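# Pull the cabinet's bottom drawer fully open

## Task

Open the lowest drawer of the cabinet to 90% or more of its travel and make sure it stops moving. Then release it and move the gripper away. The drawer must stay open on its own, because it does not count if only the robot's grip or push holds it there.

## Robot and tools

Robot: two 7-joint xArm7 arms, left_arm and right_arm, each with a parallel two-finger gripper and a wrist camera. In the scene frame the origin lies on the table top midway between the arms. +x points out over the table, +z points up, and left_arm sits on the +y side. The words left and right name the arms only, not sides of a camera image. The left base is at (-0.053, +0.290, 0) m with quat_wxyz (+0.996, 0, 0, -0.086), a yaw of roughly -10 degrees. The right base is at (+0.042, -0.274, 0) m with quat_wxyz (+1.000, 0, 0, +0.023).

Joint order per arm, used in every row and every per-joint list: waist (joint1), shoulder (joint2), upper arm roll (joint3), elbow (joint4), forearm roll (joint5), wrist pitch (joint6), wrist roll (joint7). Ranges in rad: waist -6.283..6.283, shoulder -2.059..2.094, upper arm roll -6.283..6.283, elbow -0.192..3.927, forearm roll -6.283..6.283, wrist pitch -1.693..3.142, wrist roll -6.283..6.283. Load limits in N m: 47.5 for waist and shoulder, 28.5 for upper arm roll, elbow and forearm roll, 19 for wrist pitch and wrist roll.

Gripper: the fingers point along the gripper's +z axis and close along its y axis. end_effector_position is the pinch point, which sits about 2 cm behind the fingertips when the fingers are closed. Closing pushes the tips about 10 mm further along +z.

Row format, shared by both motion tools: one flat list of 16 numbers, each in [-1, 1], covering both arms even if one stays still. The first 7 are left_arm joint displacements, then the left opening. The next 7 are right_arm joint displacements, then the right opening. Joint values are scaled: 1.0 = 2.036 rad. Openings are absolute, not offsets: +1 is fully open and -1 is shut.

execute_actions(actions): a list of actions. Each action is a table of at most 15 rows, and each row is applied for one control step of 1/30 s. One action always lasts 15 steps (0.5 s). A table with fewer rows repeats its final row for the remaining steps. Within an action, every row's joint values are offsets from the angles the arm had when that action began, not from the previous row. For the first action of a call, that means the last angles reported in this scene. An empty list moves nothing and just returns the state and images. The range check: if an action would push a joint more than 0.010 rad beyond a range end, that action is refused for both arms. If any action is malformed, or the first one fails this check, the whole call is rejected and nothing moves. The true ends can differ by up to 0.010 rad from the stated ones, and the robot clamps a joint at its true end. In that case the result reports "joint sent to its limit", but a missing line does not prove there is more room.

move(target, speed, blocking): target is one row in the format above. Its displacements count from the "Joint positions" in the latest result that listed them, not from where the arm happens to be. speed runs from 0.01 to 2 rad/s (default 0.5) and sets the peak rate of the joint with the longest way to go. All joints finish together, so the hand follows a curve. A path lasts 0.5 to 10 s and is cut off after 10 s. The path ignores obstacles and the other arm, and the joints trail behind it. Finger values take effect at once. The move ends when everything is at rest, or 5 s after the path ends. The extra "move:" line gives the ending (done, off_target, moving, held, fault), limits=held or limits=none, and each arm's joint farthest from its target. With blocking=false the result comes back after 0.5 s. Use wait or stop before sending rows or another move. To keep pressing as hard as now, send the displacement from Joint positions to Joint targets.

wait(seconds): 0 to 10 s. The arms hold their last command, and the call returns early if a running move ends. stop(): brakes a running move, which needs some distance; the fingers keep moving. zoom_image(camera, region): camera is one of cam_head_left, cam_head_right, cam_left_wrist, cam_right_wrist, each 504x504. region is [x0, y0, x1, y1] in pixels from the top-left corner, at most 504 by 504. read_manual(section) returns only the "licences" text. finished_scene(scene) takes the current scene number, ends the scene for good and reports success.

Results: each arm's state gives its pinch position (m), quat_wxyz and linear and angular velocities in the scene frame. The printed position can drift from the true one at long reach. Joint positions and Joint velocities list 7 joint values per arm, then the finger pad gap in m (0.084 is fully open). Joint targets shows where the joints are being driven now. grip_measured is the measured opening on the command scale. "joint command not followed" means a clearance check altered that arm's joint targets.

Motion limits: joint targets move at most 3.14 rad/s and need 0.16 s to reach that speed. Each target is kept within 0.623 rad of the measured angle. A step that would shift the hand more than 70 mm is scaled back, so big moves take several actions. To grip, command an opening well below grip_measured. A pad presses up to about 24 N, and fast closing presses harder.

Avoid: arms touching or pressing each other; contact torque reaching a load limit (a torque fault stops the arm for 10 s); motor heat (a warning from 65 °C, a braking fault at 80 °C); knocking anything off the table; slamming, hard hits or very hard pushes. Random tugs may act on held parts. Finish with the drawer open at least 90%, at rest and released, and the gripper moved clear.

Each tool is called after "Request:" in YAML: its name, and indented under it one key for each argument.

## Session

Request:
execute_actions:
  actions: []

Scene clock: 0.00 s.
left_arm: end_effector_position=(+0.3707, +0.1826, +0.3089) grip_measured=+1.00 end_effector_quat_wxyz=(-0.026, +0.993, -0.094, -0.073) end_effector_velocity=(+0.000, -0.000, +0.000) end_effector_angular_velocity=(-0.001, +0.000, +0.000) | right_arm: end_effector_position=(+0.3078, -0.3381, +0.3413) grip_measured=+1.00 end_effector_quat_wxyz=(+0.400, -0.495, +0.443, +0.632) end_effector_velocity=(+0.000, +0.000, -0.000) end_effector_angular_velocity=(-0.000, +0.000, +0.001)
Joint names: [waist, shoulder, upper arm roll, elbow, forearm roll, wrist pitch, wrist roll]
Joint positions: left_arm=[-0.072 -0.012 -0.017  1.36   0.027  1.525 -0.076  0.084] | right_arm=[-0.546  0.28  -0.353  1.147  0.761  2.483  0.649  0.084]
Joint velocities: left_arm=[ 0.     0.    -0.     0.    -0.001 -0.    -0.     0.   ] | right_arm=[ 0.001 -0.    -0.    -0.    -0.    -0.     0.     0.   ]
Joint targets: left_arm=[-0.072 -0.012 -0.017 1.360 0.027 1.525 -0.076] | right_arm=[-0.546 0.280 -0.353 1.147 0.761 2.483 0.649]

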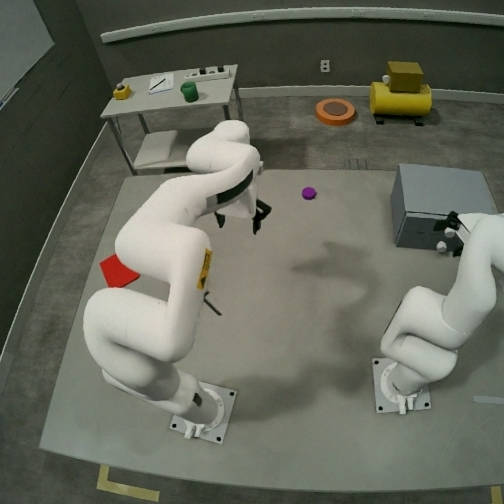

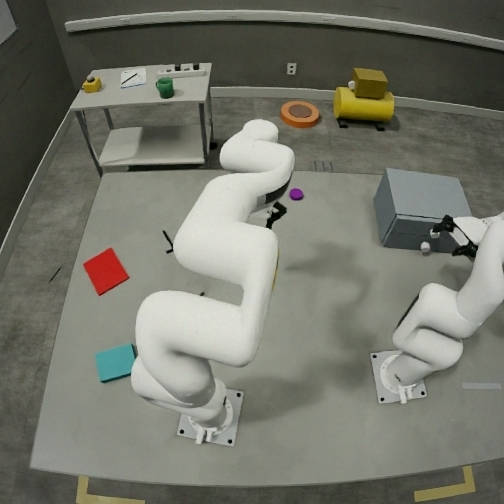

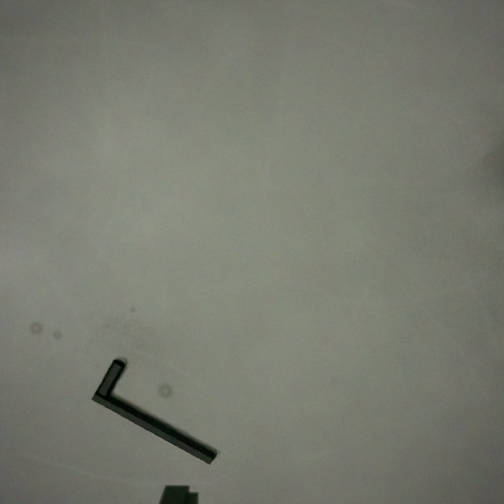

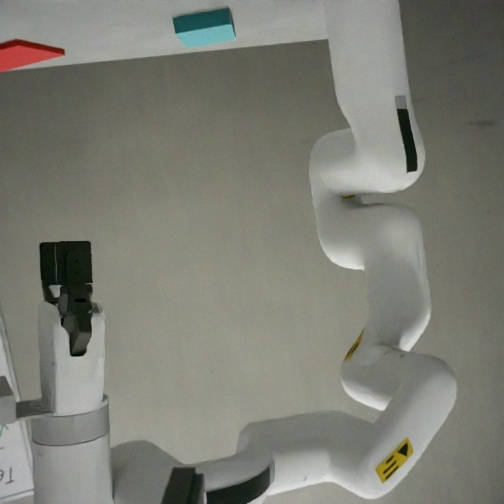

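Request:
zoom_image:
  camera: "cam_head_left"
  region: [364, 150, 504, 280]

Request:
zoom_image:
  camera: "cam_head_right"
  region: [364, 150, 504, 280]

Region (364, 150, 504, 280) of cam_head_left's 504x504 image, scaled by 3.600, with more detail than that image has; it fills the top 468 rows of this view, and the rest is white.

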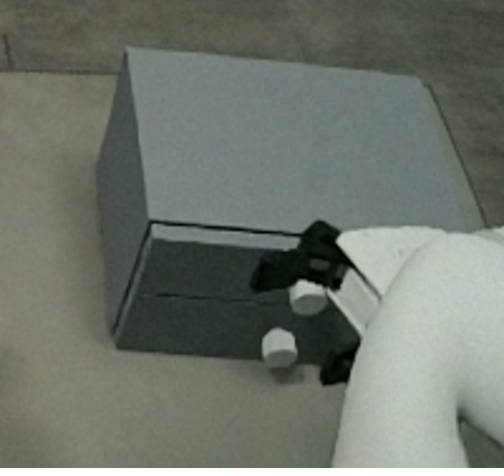

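Region (364, 150, 504, 280) of cam_head_right's 504x504 image, scaled by 3.600, with more detail than that image has; it fills the top 468 rows of this view, and the rest is white.

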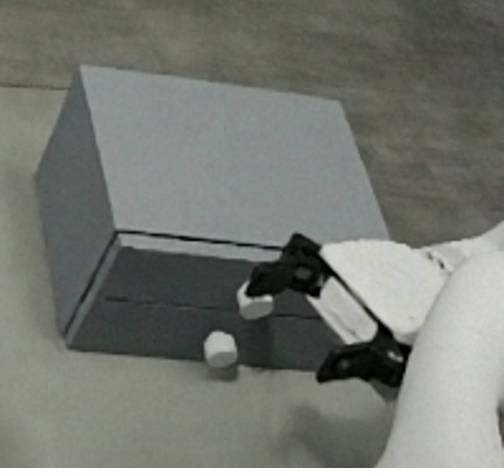

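Request:
move:
  target: [0,0,0,0,0,0,0,1,-0.0346,-0.3585,0.1734,-0.4406,0.7127,-0.9764,0.997,1]
  speed: 1.4

Scene clock: 30.73 s.
left_arm: end_effector_position=(+0.3707, +0.1826, +0.3089) grip_measured=+1.00 end_effector_quat_wxyz=(-0.026, +0.993, -0.094, -0.073) end_effector_velocity=(+0.000, +0.000, +0.001) end_effector_angular_velocity=(-0.000, -0.002, +0.002) | right_arm: end_effector_position=(+0.3933, -0.4492, +0.1656) grip_measured=+1.00 end_effector_quat_wxyz=(+0.288, +0.761, +0.406, +0.415) end_effector_velocity=(-0.003, +0.001, -0.003) end_effector_angular_velocity=(+0.006, +0.006, -0.005)
Joint names: [waist, shoulder, upper arm roll, elbow, forearm roll, wrist pitch, wrist roll]
Joint positions: left_arm=[-0.072 -0.012 -0.017  1.36   0.027  1.525 -0.076  0.084] | right_arm=[-0.616 -0.45  -0.001  0.251  2.211  0.496  2.679  0.084]
Joint velocities: left_arm=[ 0.    -0.001  0.     0.001  0.    -0.    -0.001  0.   ] | right_arm=[-0.001 -0.001  0.    -0.007  0.002 -0.003  0.002 -0.   ]
Joint targets: left_arm=[-0.072 -0.012 -0.017 1.360 0.027 1.525 -0.076] | right_arm=[-0.616 -0.450 -0.000 0.250 2.212 0.495 2.679]
move: done; limits=none; left_arm: farthest joint: the waist, 0.000 radians from its target (0.000 radians at the start); right_arm: farthest joint: the elbow, 0.001 radians from its target (0.897 radians at the start)

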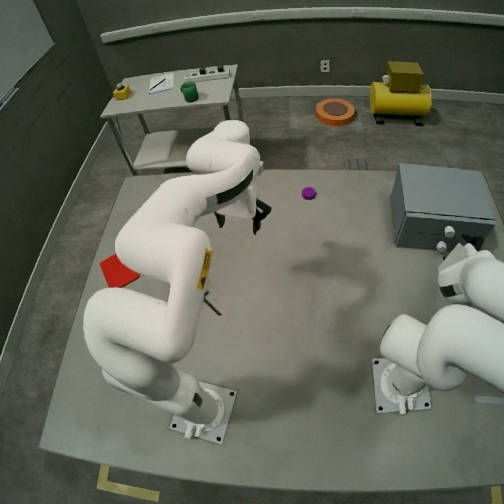

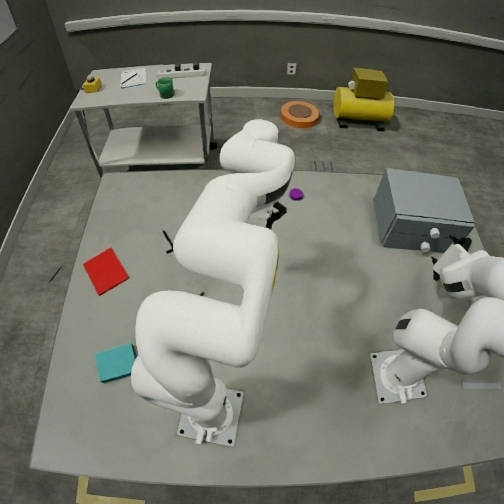

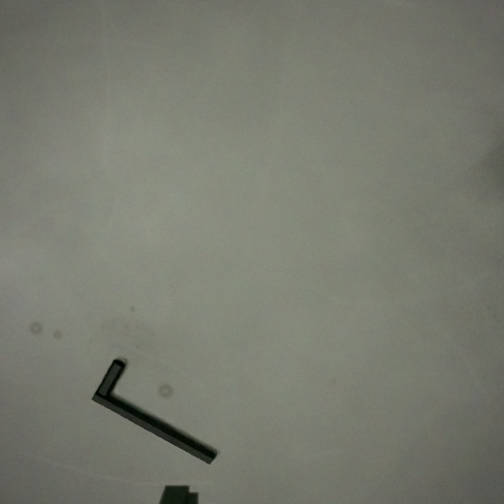

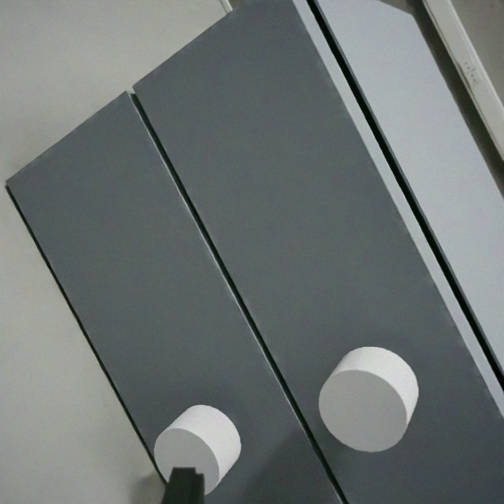

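Request:
move:
  target: [0,0,0,0,0,0,0,1,0,0.1864,0,0.0825,0,0,0.4804,1]
  speed: 1.2

Scene clock: 36.93 s.
left_arm: end_effector_position=(+0.3707, +0.1826, +0.3089) grip_measured=+1.00 end_effector_quat_wxyz=(-0.026, +0.993, -0.094, -0.073) end_effector_velocity=(-0.000, -0.000, -0.001) end_effector_angular_velocity=(-0.001, +0.002, +0.001) | right_arm: end_effector_position=(+0.4101, -0.4601, +0.0850) grip_measured=+1.00 end_effector_quat_wxyz=(+0.010, +0.906, -0.022, +0.423) end_effector_velocity=(-0.000, +0.000, -0.001) end_effector_angular_velocity=(+0.003, +0.002, -0.001)
Joint names: [waist, shoulder, upper arm roll, elbow, forearm roll, wrist pitch, wrist roll]
Joint positions: left_arm=[-0.072 -0.012 -0.017  1.36   0.027  1.525 -0.076  0.084] | right_arm=[-0.616 -0.071 -0.001  0.419  2.211  0.496  3.656  0.084]
Joint velocities: left_arm=[-0.     0.001  0.001 -0.001 -0.002 -0.     0.     0.   ] | right_arm=[ 0.     0.003  0.     0.     0.    -0.     0.002  0.   ]
Joint targets: left_arm=[-0.072 -0.012 -0.017 1.360 0.027 1.525 -0.076] | right_arm=[-0.616 -0.070 -0.001 0.419 2.211 0.496 3.656]
move: done; limits=none; left_arm: farthest joint: the waist, 0.000 radians from its target (0.000 radians at the start); right_arm: farthest joint: the wrist roll, 0.001 radians from its target (0.978 radians at the start)

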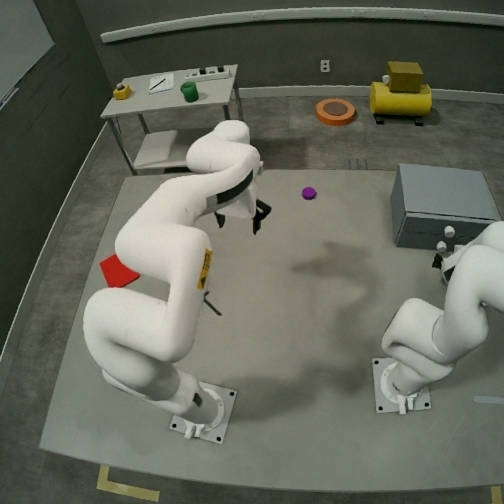

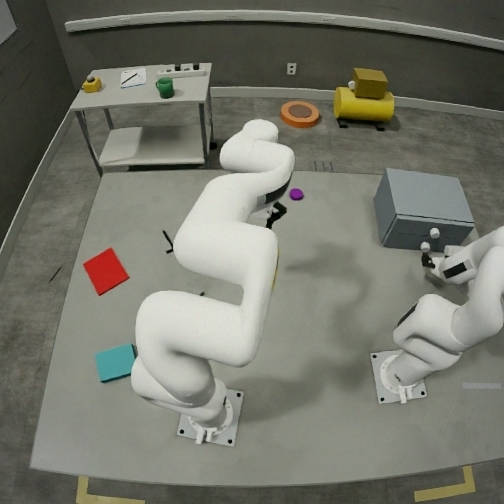

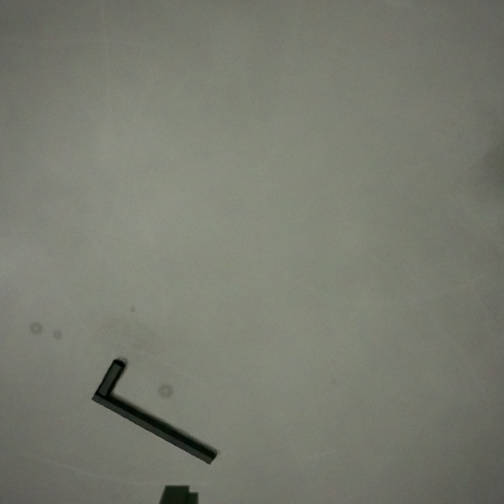

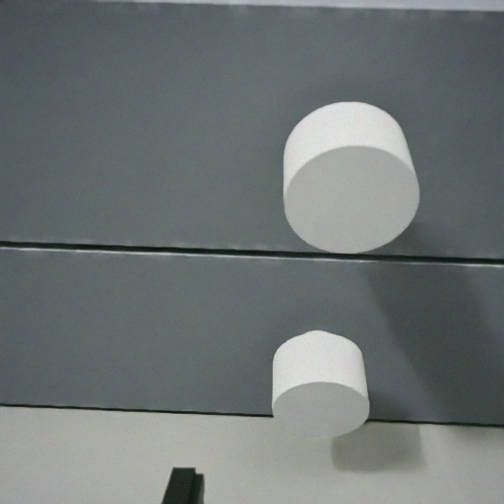

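Request:
move:
  target: [0,0,0,0,0,0,0,1,0.0354,0.1192,0.0005,0.0632,0.1552,0.022,-0.1154,0.6]
  speed: 0.45

Scene clock: 55.60 s.
left_arm: end_effector_position=(+0.3707, +0.1826, +0.3089) grip_measured=+1.00 end_effector_quat_wxyz=(-0.026, +0.993, -0.094, -0.073) end_effector_velocity=(+0.000, -0.000, -0.000) end_effector_angular_velocity=(-0.001, +0.001, -0.000) | right_arm: end_effector_position=(+0.4482, -0.4527, +0.0391) grip_measured=+0.59 end_effector_quat_wxyz=(+0.021, +0.905, -0.045, +0.422) end_effector_velocity=(-0.000, +0.001, -0.001) end_effector_angular_velocity=(+0.001, +0.001, +0.001)
Joint names: [waist, shoulder, upper arm roll, elbow, forearm roll, wrist pitch, wrist roll]
Joint positions: left_arm=[-0.072 -0.012 -0.017  1.36   0.027  1.525 -0.076  0.084] | right_arm=[-0.544  0.171  0.     0.548  2.527  0.54   3.421  0.069]
Joint velocities: left_arm=[ 0.     0.001 -0.     0.    -0.001 -0.     0.001  0.   ] | right_arm=[ 0.     0.002  0.002 -0.     0.002  0.    -0.001 -0.   ]
Joint targets: left_arm=[-0.072 -0.012 -0.017 1.360 0.027 1.525 -0.076] | right_arm=[-0.544 0.172 0.000 0.548 2.527 0.541 3.421]
move: done; limits=none; left_arm: farthest joint: the waist, 0.000 radians from its target (0.000 radians at the start); right_arm: farthest joint: the waist, 0.000 radians from its target (0.072 radians at the start)

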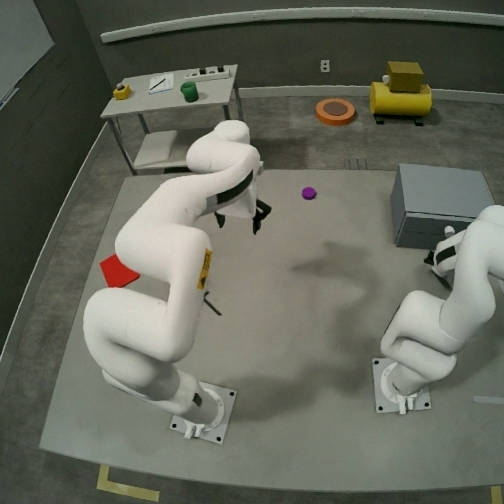

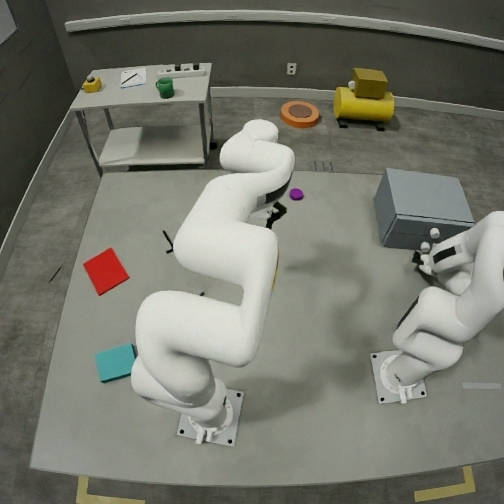

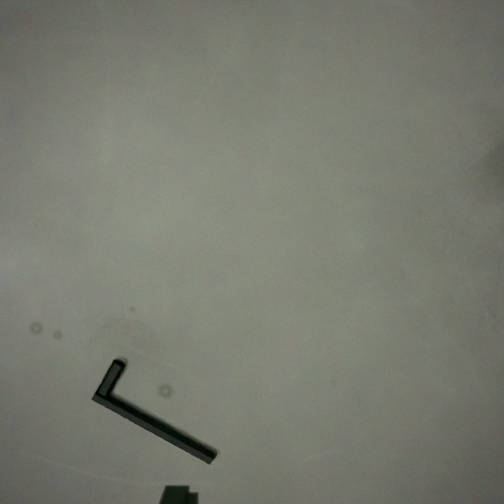

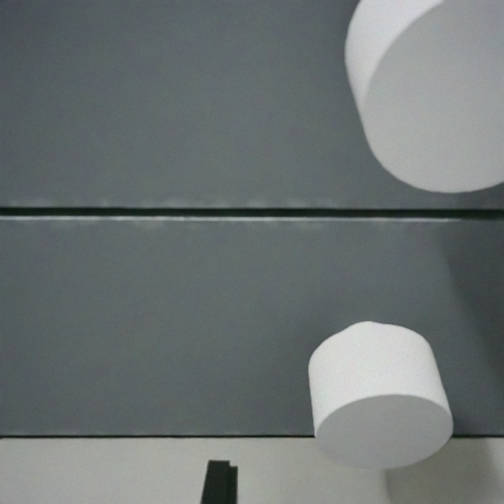

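Request:
move:
  target: [0,0,0,0,0,0,0,1,0.0196,0.0366,0,0.0513,0.0142,-0.0164,0.0048,0.3]
  speed: 0.15

Request:
execute_actions:
  actions:
    - [[0,0,0,0,0,0,0,1,0,0,0,0,0,0,0,0.2],[0,0,0,0,0,0,0,1,0,0,0,0,0,0,0,0.1],[0,0,0,0,0,0,0,1,0,0,0,0,0,0,0,0],[0,0,0,0,0,0,0,1,0,0,0,0,0,0,0,-0.1],[0,0,0,0,0,0,0,1,0,0,0,0,0,0,0,-0.15],[0,0,0,0,0,0,0,1,0,0,0,0,0,0,0,-0.2],[0,0,0,0,0,0,0,1,0,0,0,0,0,0,0,-0.25],[0,0,0,0,0,0,0,1,0,0,0,0,0,0,0,-0.3],[0,0,0,0,0,0,0,1,0,0,0,0,0,0,0,-0.35],[0,0,0,0,0,0,0,1,0,0,0,0,0,0,0,-0.4],[0,0,0,0,0,0,0,1,0,0,0,0,0,0,0,-0.5],[0,0,0,0,0,0,0,1,0,0,0,0,0,0,0,-0.6],[0,0,0,0,0,0,0,1,0,0,0,0,0,0,0,-0.7],[0,0,0,0,0,0,0,1,0,0,0,0,0,0,0,-0.85],[0,0,0,0,0,0,0,1,0,0,0,0,0,0,0,-1]]

Scene clock: 68.00 s.
left_arm: end_effector_position=(+0.3707, +0.1826, +0.3089) grip_measured=+1.00 end_effector_quat_wxyz=(-0.026, +0.993, -0.094, -0.073) end_effector_velocity=(+0.000, -0.000, -0.000) end_effector_angular_velocity=(-0.001, +0.001, -0.000) | right_arm: end_effector_position=(+0.4787, -0.4555, +0.0362) grip_measured=+0.29 end_effector_quat_wxyz=(+0.021, +0.906, -0.046, +0.421) end_effector_velocity=(+0.001, +0.000, +0.001) end_effector_angular_velocity=(-0.001, -0.002, +0.002)
Joint names: [waist, shoulder, upper arm roll, elbow, forearm roll, wrist pitch, wrist roll]
Joint positions: left_arm=[-0.072 -0.012 -0.017  1.36   0.027  1.525 -0.076  0.084] | right_arm=[-0.505  0.246 -0.     0.65   2.556  0.506  3.431  0.056]
Joint velocities: left_arm=[ 0.     0.001  0.     0.    -0.001 -0.     0.001 -0.   ] | right_arm=[0.001 0.001 0.001 0.003 0.    0.    0.    0.   ]
Joint targets: left_arm=[-0.072 -0.012 -0.017 1.360 0.027 1.525 -0.076] | right_arm=[-0.504 0.246 0.000 0.652 2.556 0.507 3.431]
move: done; limits=none; left_arm: farthest joint: the waist, 0.000 radians from its target (0.000 radians at the start); right_arm: farthest joint: the elbow, 0.002 radians from its target (0.105 radians at the start)

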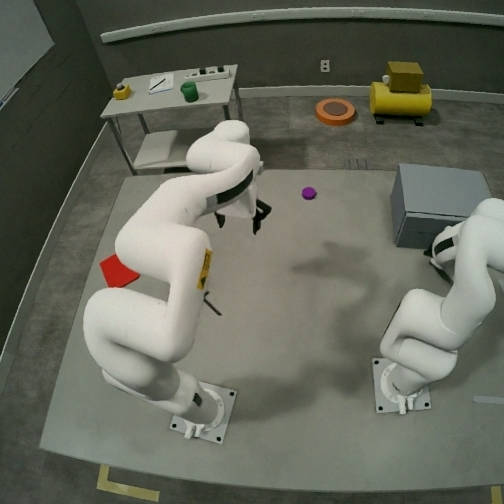

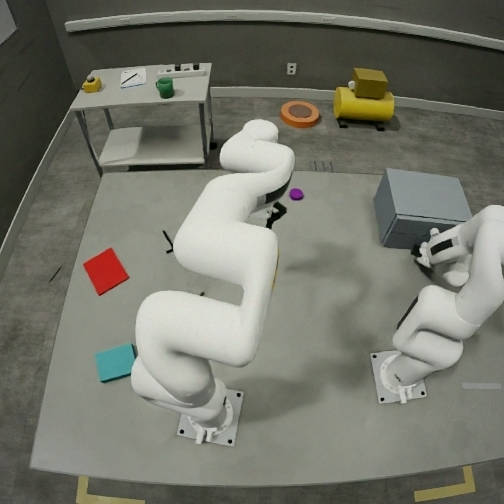

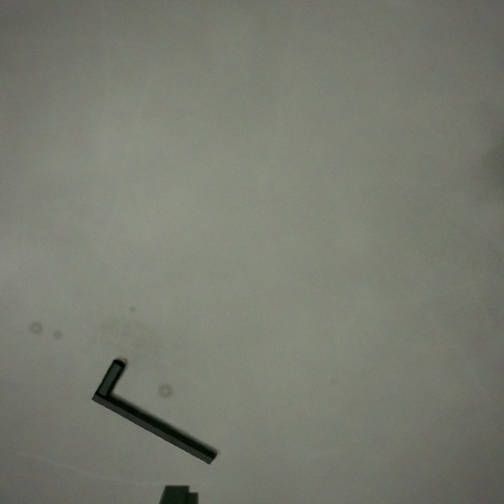

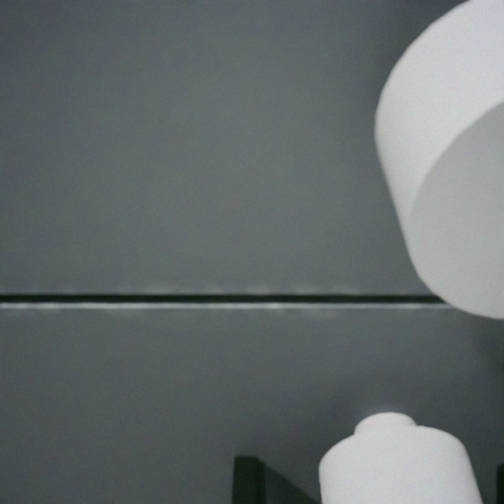

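Scene clock: 68.50 s.
left_arm: end_effector_position=(+0.3707, +0.1826, +0.3089) grip_measured=+1.00 end_effector_quat_wxyz=(-0.026, +0.993, -0.094, -0.073) end_effector_velocity=(+0.000, +0.001, +0.001) end_effector_angular_velocity=(+0.000, -0.001, +0.001) | right_arm: end_effector_position=(+0.4773, -0.4554, +0.0350) grip_measured=-0.29 end_effector_quat_wxyz=(+0.021, +0.907, -0.046, +0.419) end_effector_velocity=(+0.001, +0.001, +0.001) end_effector_angular_velocity=(+0.000, -0.002, +0.001)
Joint names: [waist, shoulder, upper arm roll, elbow, forearm roll, wrist pitch, wrist roll]
Joint positions: left_arm=[-0.072 -0.012 -0.017  1.36   0.027  1.525 -0.076  0.084] | right_arm=[-0.505  0.246 -0.     0.648  2.556  0.505  3.431  0.031]
Joint velocities: left_arm=[-0.    -0.001  0.002 -0.     0.001 -0.     0.001 -0.   ] | right_arm=[ 0.    -0.     0.001  0.001  0.     0.001  0.     0.   ]
Joint targets: left_arm=[-0.072 -0.012 -0.017 1.360 0.027 1.525 -0.076] | right_arm=[-0.505 0.246 -0.000 0.650 2.556 0.506 3.431]

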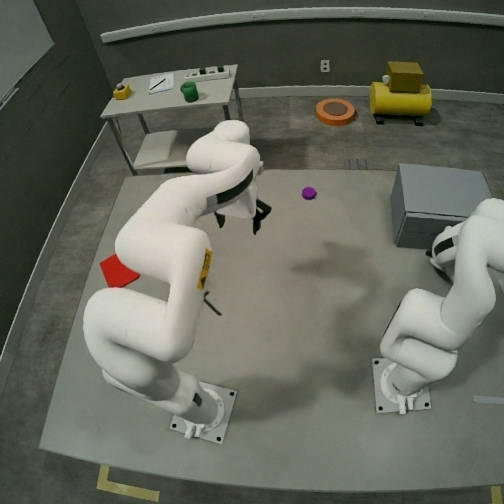

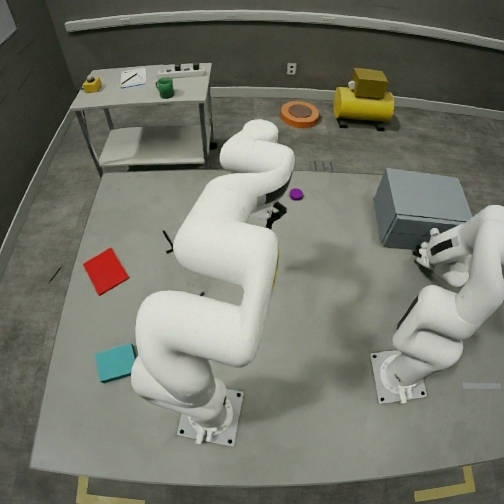

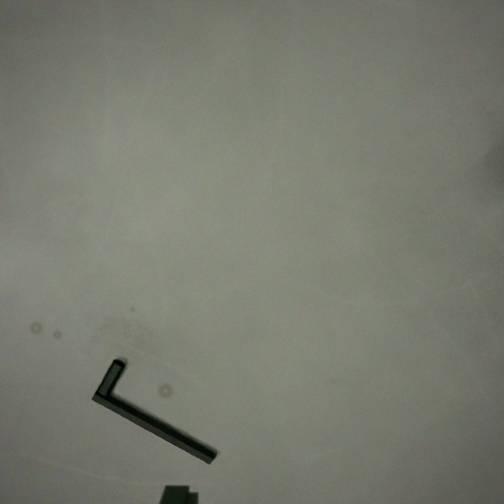

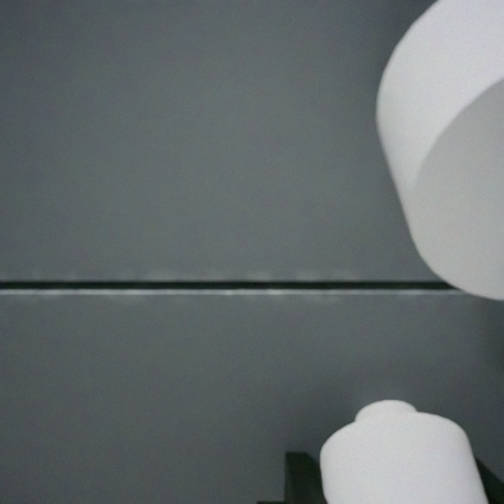

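Request:
move:
  target: [0,0,0,0,0,0,0,1,-0.033,-0.0516,0,-0.078,-0.0215,0.0295,-0.0107,-1]
  speed: 0.25

Request:
move:
  target: [0,0,0,0,0,0,0,1,-0.0437,-0.0528,0,-0.0747,-0.0376,0.026,-0.0045,-1]
  speed: 0.3

Request:
move:
  target: [0,0,0,0,0,0,0,1,-0.0601,-0.0555,0,-0.0703,-0.0605,0.0225,0.0037,-1]
  speed: 0.28

Scene clock: 86.03 s.
left_arm: end_effector_position=(+0.3707, +0.1826, +0.3089) grip_measured=+1.00 end_effector_quat_wxyz=(-0.026, +0.993, -0.094, -0.073) end_effector_velocity=(-0.000, -0.000, -0.001) end_effector_angular_velocity=(-0.002, +0.002, +0.001) | right_arm: end_effector_position=(+0.4287, -0.4512, +0.0358) grip_measured=-0.29 end_effector_quat_wxyz=(+0.021, +0.906, -0.046, +0.420) end_effector_velocity=(-0.000, +0.001, -0.001) end_effector_angular_velocity=(+0.002, +0.000, +0.000)
Joint names: [waist, shoulder, upper arm roll, elbow, forearm roll, wrist pitch, wrist roll]
Joint positions: left_arm=[-0.072 -0.012 -0.017  1.36   0.027  1.525 -0.076  0.084] | right_arm=[-0.572  0.141 -0.001  0.49   2.512  0.565  3.409  0.031]
Joint velocities: left_arm=[ 0.     0.001  0.001 -0.    -0.002 -0.     0.     0.   ] | right_arm=[-0.001  0.001  0.001 -0.002 -0.     0.002  0.     0.   ]
Joint targets: left_arm=[-0.072 -0.012 -0.017 1.360 0.027 1.525 -0.076] | right_arm=[-0.572 0.141 -0.000 0.490 2.512 0.565 3.409]
move: done; limits=none; left_arm: farthest joint: the waist, 0.000 radians from its target (0.000 radians at the start); right_arm: farthest joint: the shoulder, 0.001 radians from its target (0.105 radians at the start)

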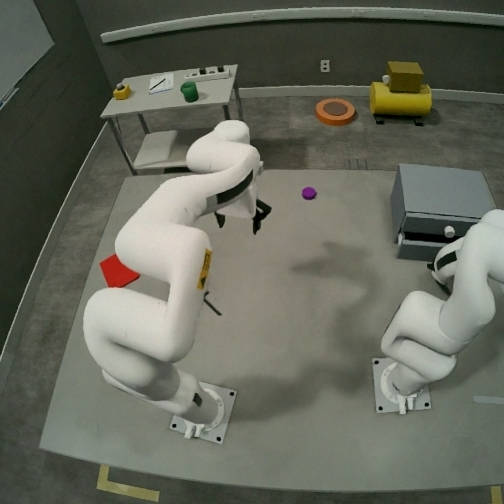

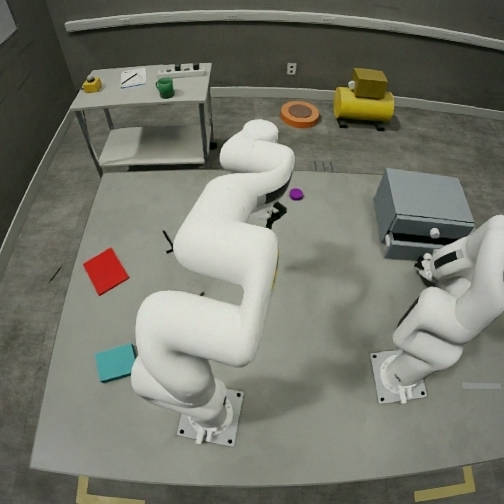

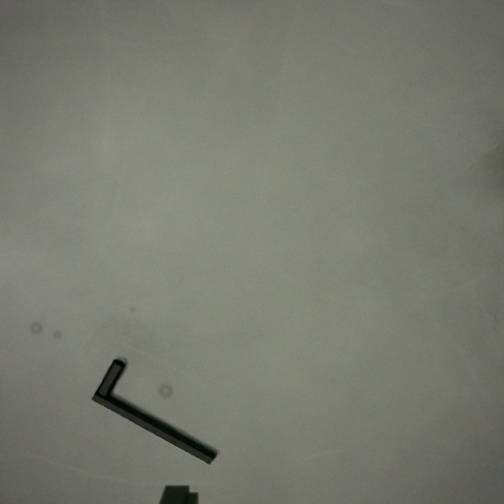

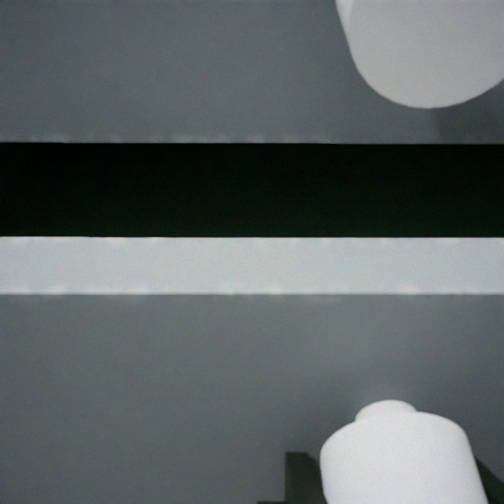

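Scene clock: 86.90 s.
left_arm: end_effector_position=(+0.3707, +0.1826, +0.3089) grip_measured=+1.00 end_effector_quat_wxyz=(-0.026, +0.993, -0.094, -0.073) end_effector_velocity=(+0.000, +0.001, +0.000) end_effector_angular_velocity=(+0.000, -0.001, +0.000) | right_arm: end_effector_position=(+0.3788, -0.4468, +0.0359) grip_measured=-0.29 end_effector_quat_wxyz=(+0.021, +0.906, -0.047, +0.420) end_effector_velocity=(+0.001, +0.000, +0.001) end_effector_angular_velocity=(-0.000, -0.005, +0.002)
Joint names: [waist, shoulder, upper arm roll, elbow, forearm roll, wrist pitch, wrist roll]
Joint positions: left_arm=[-0.072 -0.012 -0.017  1.36   0.027  1.525 -0.076  0.084] | right_arm=[-0.661  0.034 -0.002  0.339  2.436  0.617  3.4    0.031]
Joint velocities: left_arm=[ 0.    -0.001  0.001  0.     0.001  0.     0.001  0.   ] | right_arm=[-0.    -0.001  0.001  0.    -0.001  0.004  0.    -0.   ]
Joint targets: left_arm=[-0.072 -0.012 -0.017 1.360 0.027 1.525 -0.076] | right_arm=[-0.661 0.034 -0.001 0.338 2.436 0.617 3.400]
move: done; limits=none; left_arm: farthest joint: the waist, 0.000 radians from its target (0.000 radians at the start); right_arm: farthest joint: the shoulder, 0.001 radians from its target (0.108 radians at the start)

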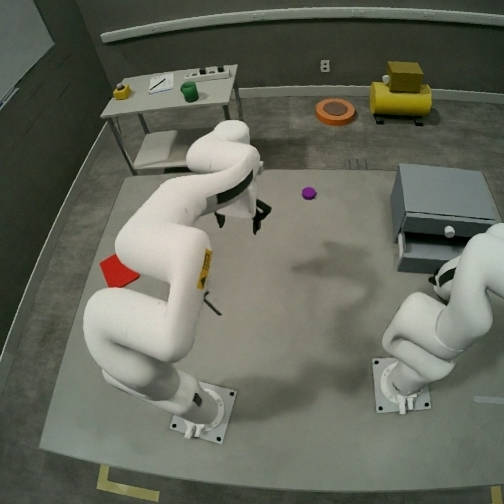

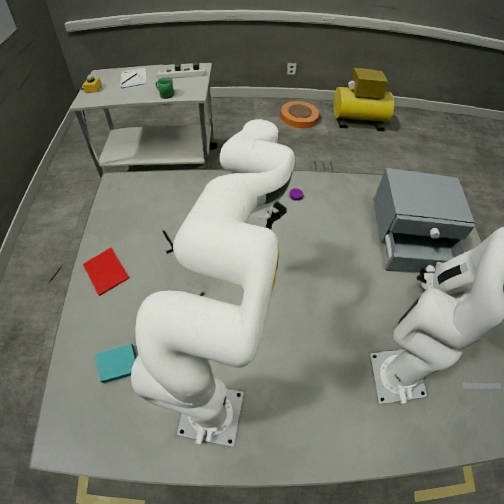

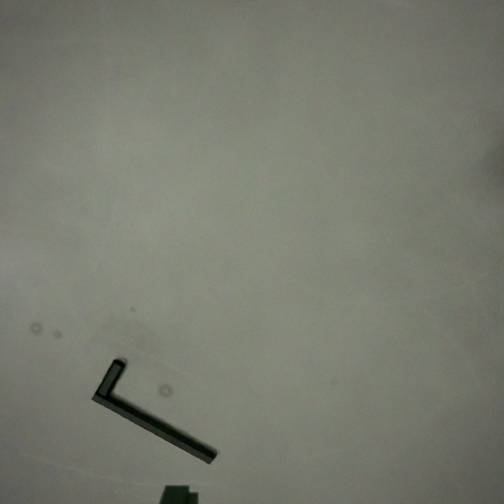

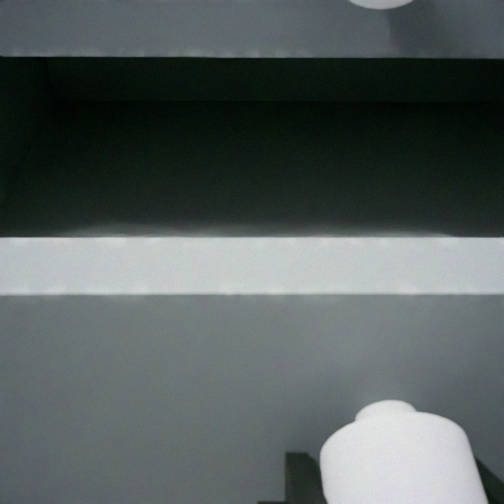

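Scene clock: 87.80 s.
left_arm: end_effector_position=(+0.3707, +0.1826, +0.3089) grip_measured=+1.00 end_effector_quat_wxyz=(-0.026, +0.993, -0.094, -0.073) end_effector_velocity=(-0.000, -0.000, -0.001) end_effector_angular_velocity=(-0.000, +0.001, -0.001) | right_arm: end_effector_position=(+0.3289, -0.4424, +0.0360) grip_measured=-0.29 end_effector_quat_wxyz=(+0.022, +0.906, -0.048, +0.419) end_effector_velocity=(+0.000, +0.001, +0.000) end_effector_angular_velocity=(-0.001, +0.001, +0.004)
Joint names: [waist, shoulder, upper arm roll, elbow, forearm roll, wrist pitch, wrist roll]
Joint positions: left_arm=[-0.072 -0.012 -0.017  1.36   0.027  1.525 -0.076  0.084] | right_arm=[-0.784 -0.079 -0.002  0.197  2.313  0.659  3.408  0.031]
Joint velocities: left_arm=[ 0.     0.001 -0.001 -0.    -0.    -0.     0.    -0.   ] | right_arm=[ 0.001 -0.001  0.002 -0.    -0.001 -0.001  0.     0.   ]
Joint targets: left_arm=[-0.072 -0.012 -0.017 1.360 0.027 1.525 -0.076] | right_arm=[-0.784 -0.079 -0.002 0.196 2.313 0.662 3.408]
move: done; limits=none; left_arm: farthest joint: the waist, 0.000 radians from its target (0.000 radians at the start); right_arm: farthest joint: the wrist pitch, 0.003 radians from its target (0.046 radians at the start)

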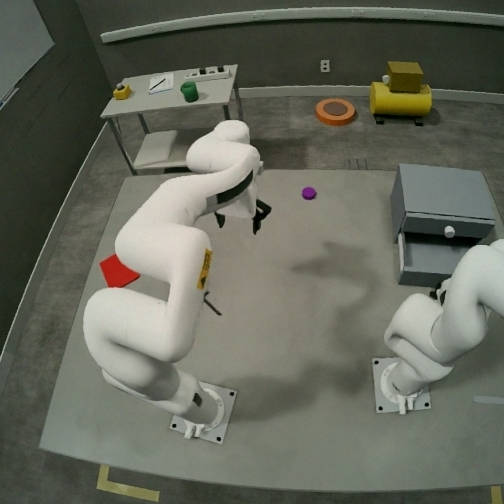

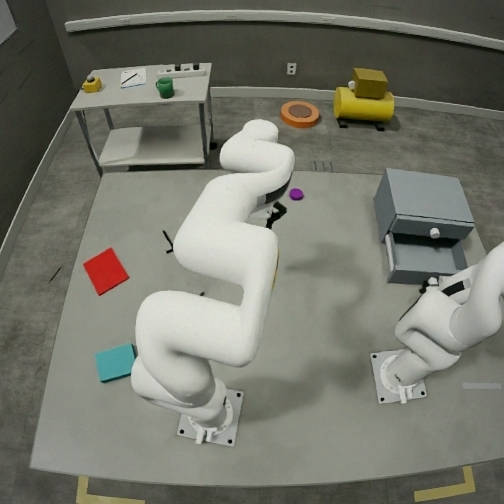

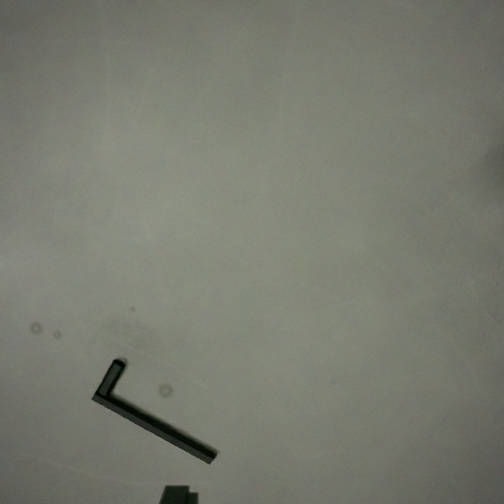

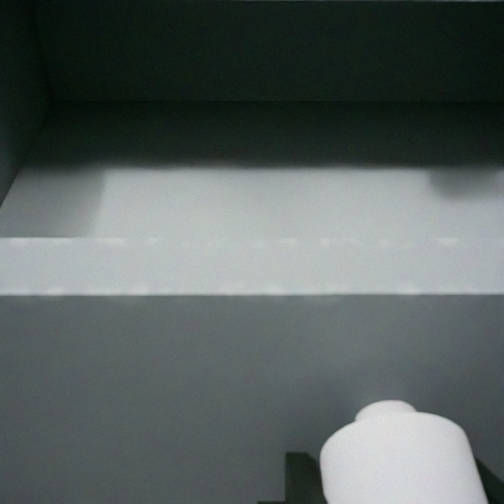

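Request:
move:
  target: [0,0,0,0,0,0,0,1,-0.0489,-0.0353,0,-0.0396,-0.053,0.0137,0.0077,-1]
  speed: 0.2

Scene clock: 92.90 s.
left_arm: end_effector_position=(+0.3707, +0.1826, +0.3089) grip_measured=+1.00 end_effector_quat_wxyz=(-0.026, +0.993, -0.094, -0.073) end_effector_velocity=(+0.000, -0.000, +0.000) end_effector_angular_velocity=(+0.000, -0.001, +0.001) | right_arm: end_effector_position=(+0.2986, -0.4396, +0.0359) grip_measured=-0.29 end_effector_quat_wxyz=(+0.022, +0.907, -0.048, +0.418) end_effector_velocity=(-0.000, +0.000, -0.000) end_effector_angular_velocity=(+0.001, -0.000, -0.001)
Joint names: [waist, shoulder, upper arm roll, elbow, forearm roll, wrist pitch, wrist roll]
Joint positions: left_arm=[-0.072 -0.012 -0.017  1.36   0.027  1.525 -0.076  0.084] | right_arm=[-0.883 -0.15  -0.002  0.117  2.205  0.683  3.423  0.031]
Joint velocities: left_arm=[-0.    -0.     0.    -0.     0.    -0.001 -0.002 -0.   ] | right_arm=[-0.001 -0.    -0.    -0.001 -0.001  0.001  0.    -0.   ]
Joint targets: left_arm=[-0.072 -0.012 -0.017 1.360 0.027 1.525 -0.076] | right_arm=[-0.884 -0.151 -0.002 0.117 2.205 0.687 3.423]
move: done; limits=none; left_arm: farthest joint: the waist, 0.000 radians from its target (0.000 radians at the start); right_arm: farthest joint: the wrist pitch, 0.004 radians from its target (0.027 radians at the start)

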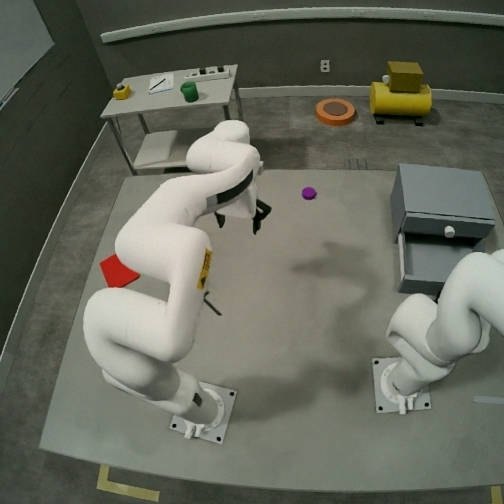

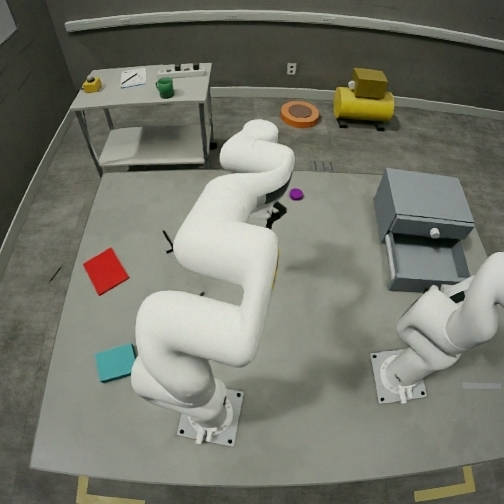

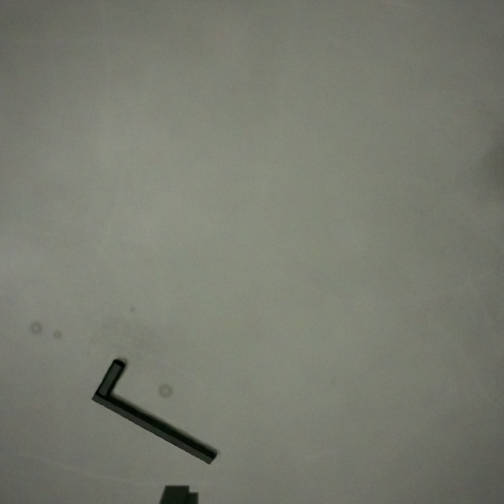

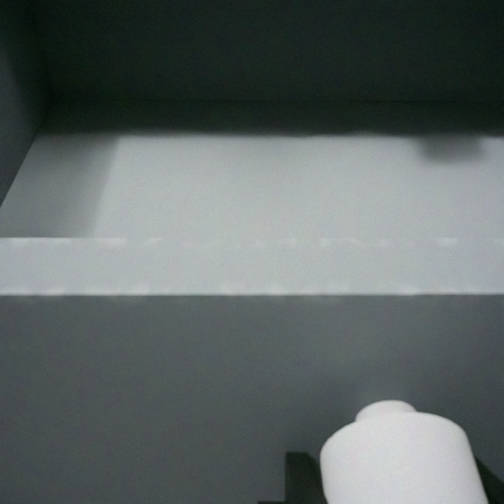

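Request:
move:
  target: [0,0,0,0,0,0,0,1,-0.029,-0.0183,0,-0.019,-0.0324,0.0072,0.0056,-1]
  speed: 0.12

Scene clock: 98.33 s.
left_arm: end_effector_position=(+0.3707, +0.1826, +0.3089) grip_measured=+1.00 end_effector_quat_wxyz=(-0.026, +0.993, -0.094, -0.073) end_effector_velocity=(+0.000, -0.000, +0.000) end_effector_angular_velocity=(-0.000, -0.001, -0.001) | right_arm: end_effector_position=(+0.2833, -0.4384, +0.0358) grip_measured=-0.29 end_effector_quat_wxyz=(+0.023, +0.907, -0.048, +0.417) end_effector_velocity=(-0.000, -0.000, -0.000) end_effector_angular_velocity=(-0.000, +0.000, -0.000)
Joint names: [waist, shoulder, upper arm roll, elbow, forearm roll, wrist pitch, wrist roll]
Joint positions: left_arm=[-0.072 -0.012 -0.017  1.36   0.027  1.525 -0.076  0.084] | right_arm=[-0.942 -0.188 -0.002  0.078  2.14   0.695  3.435  0.031]
Joint velocities: left_arm=[ 0.     0.    -0.001  0.    -0.    -0.001 -0.    -0.   ] | right_arm=[-0.001 -0.     0.    -0.    -0.001 -0.     0.    -0.   ]
Joint targets: left_arm=[-0.072 -0.012 -0.017 1.360 0.027 1.525 -0.076] | right_arm=[-0.942 -0.188 -0.002 0.078 2.139 0.698 3.435]
move: done; limits=none; left_arm: farthest joint: the waist, 0.000 radians from its target (0.000 radians at the start); right_arm: farthest joint: the wrist pitch, 0.003 radians from its target (0.014 radians at the start)

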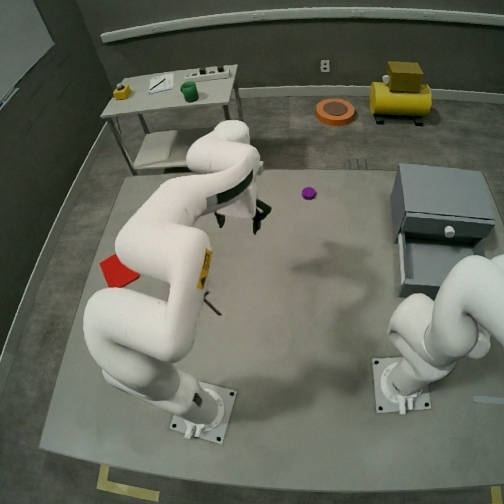

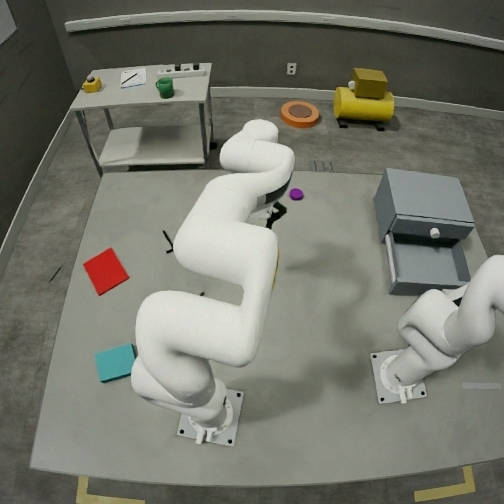

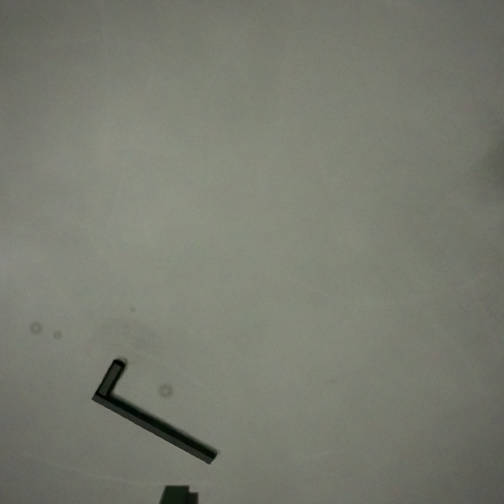

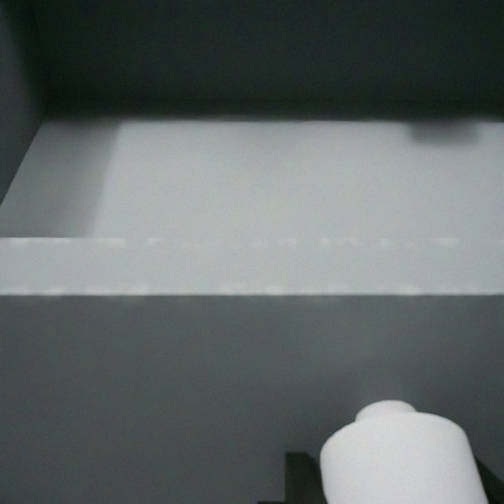

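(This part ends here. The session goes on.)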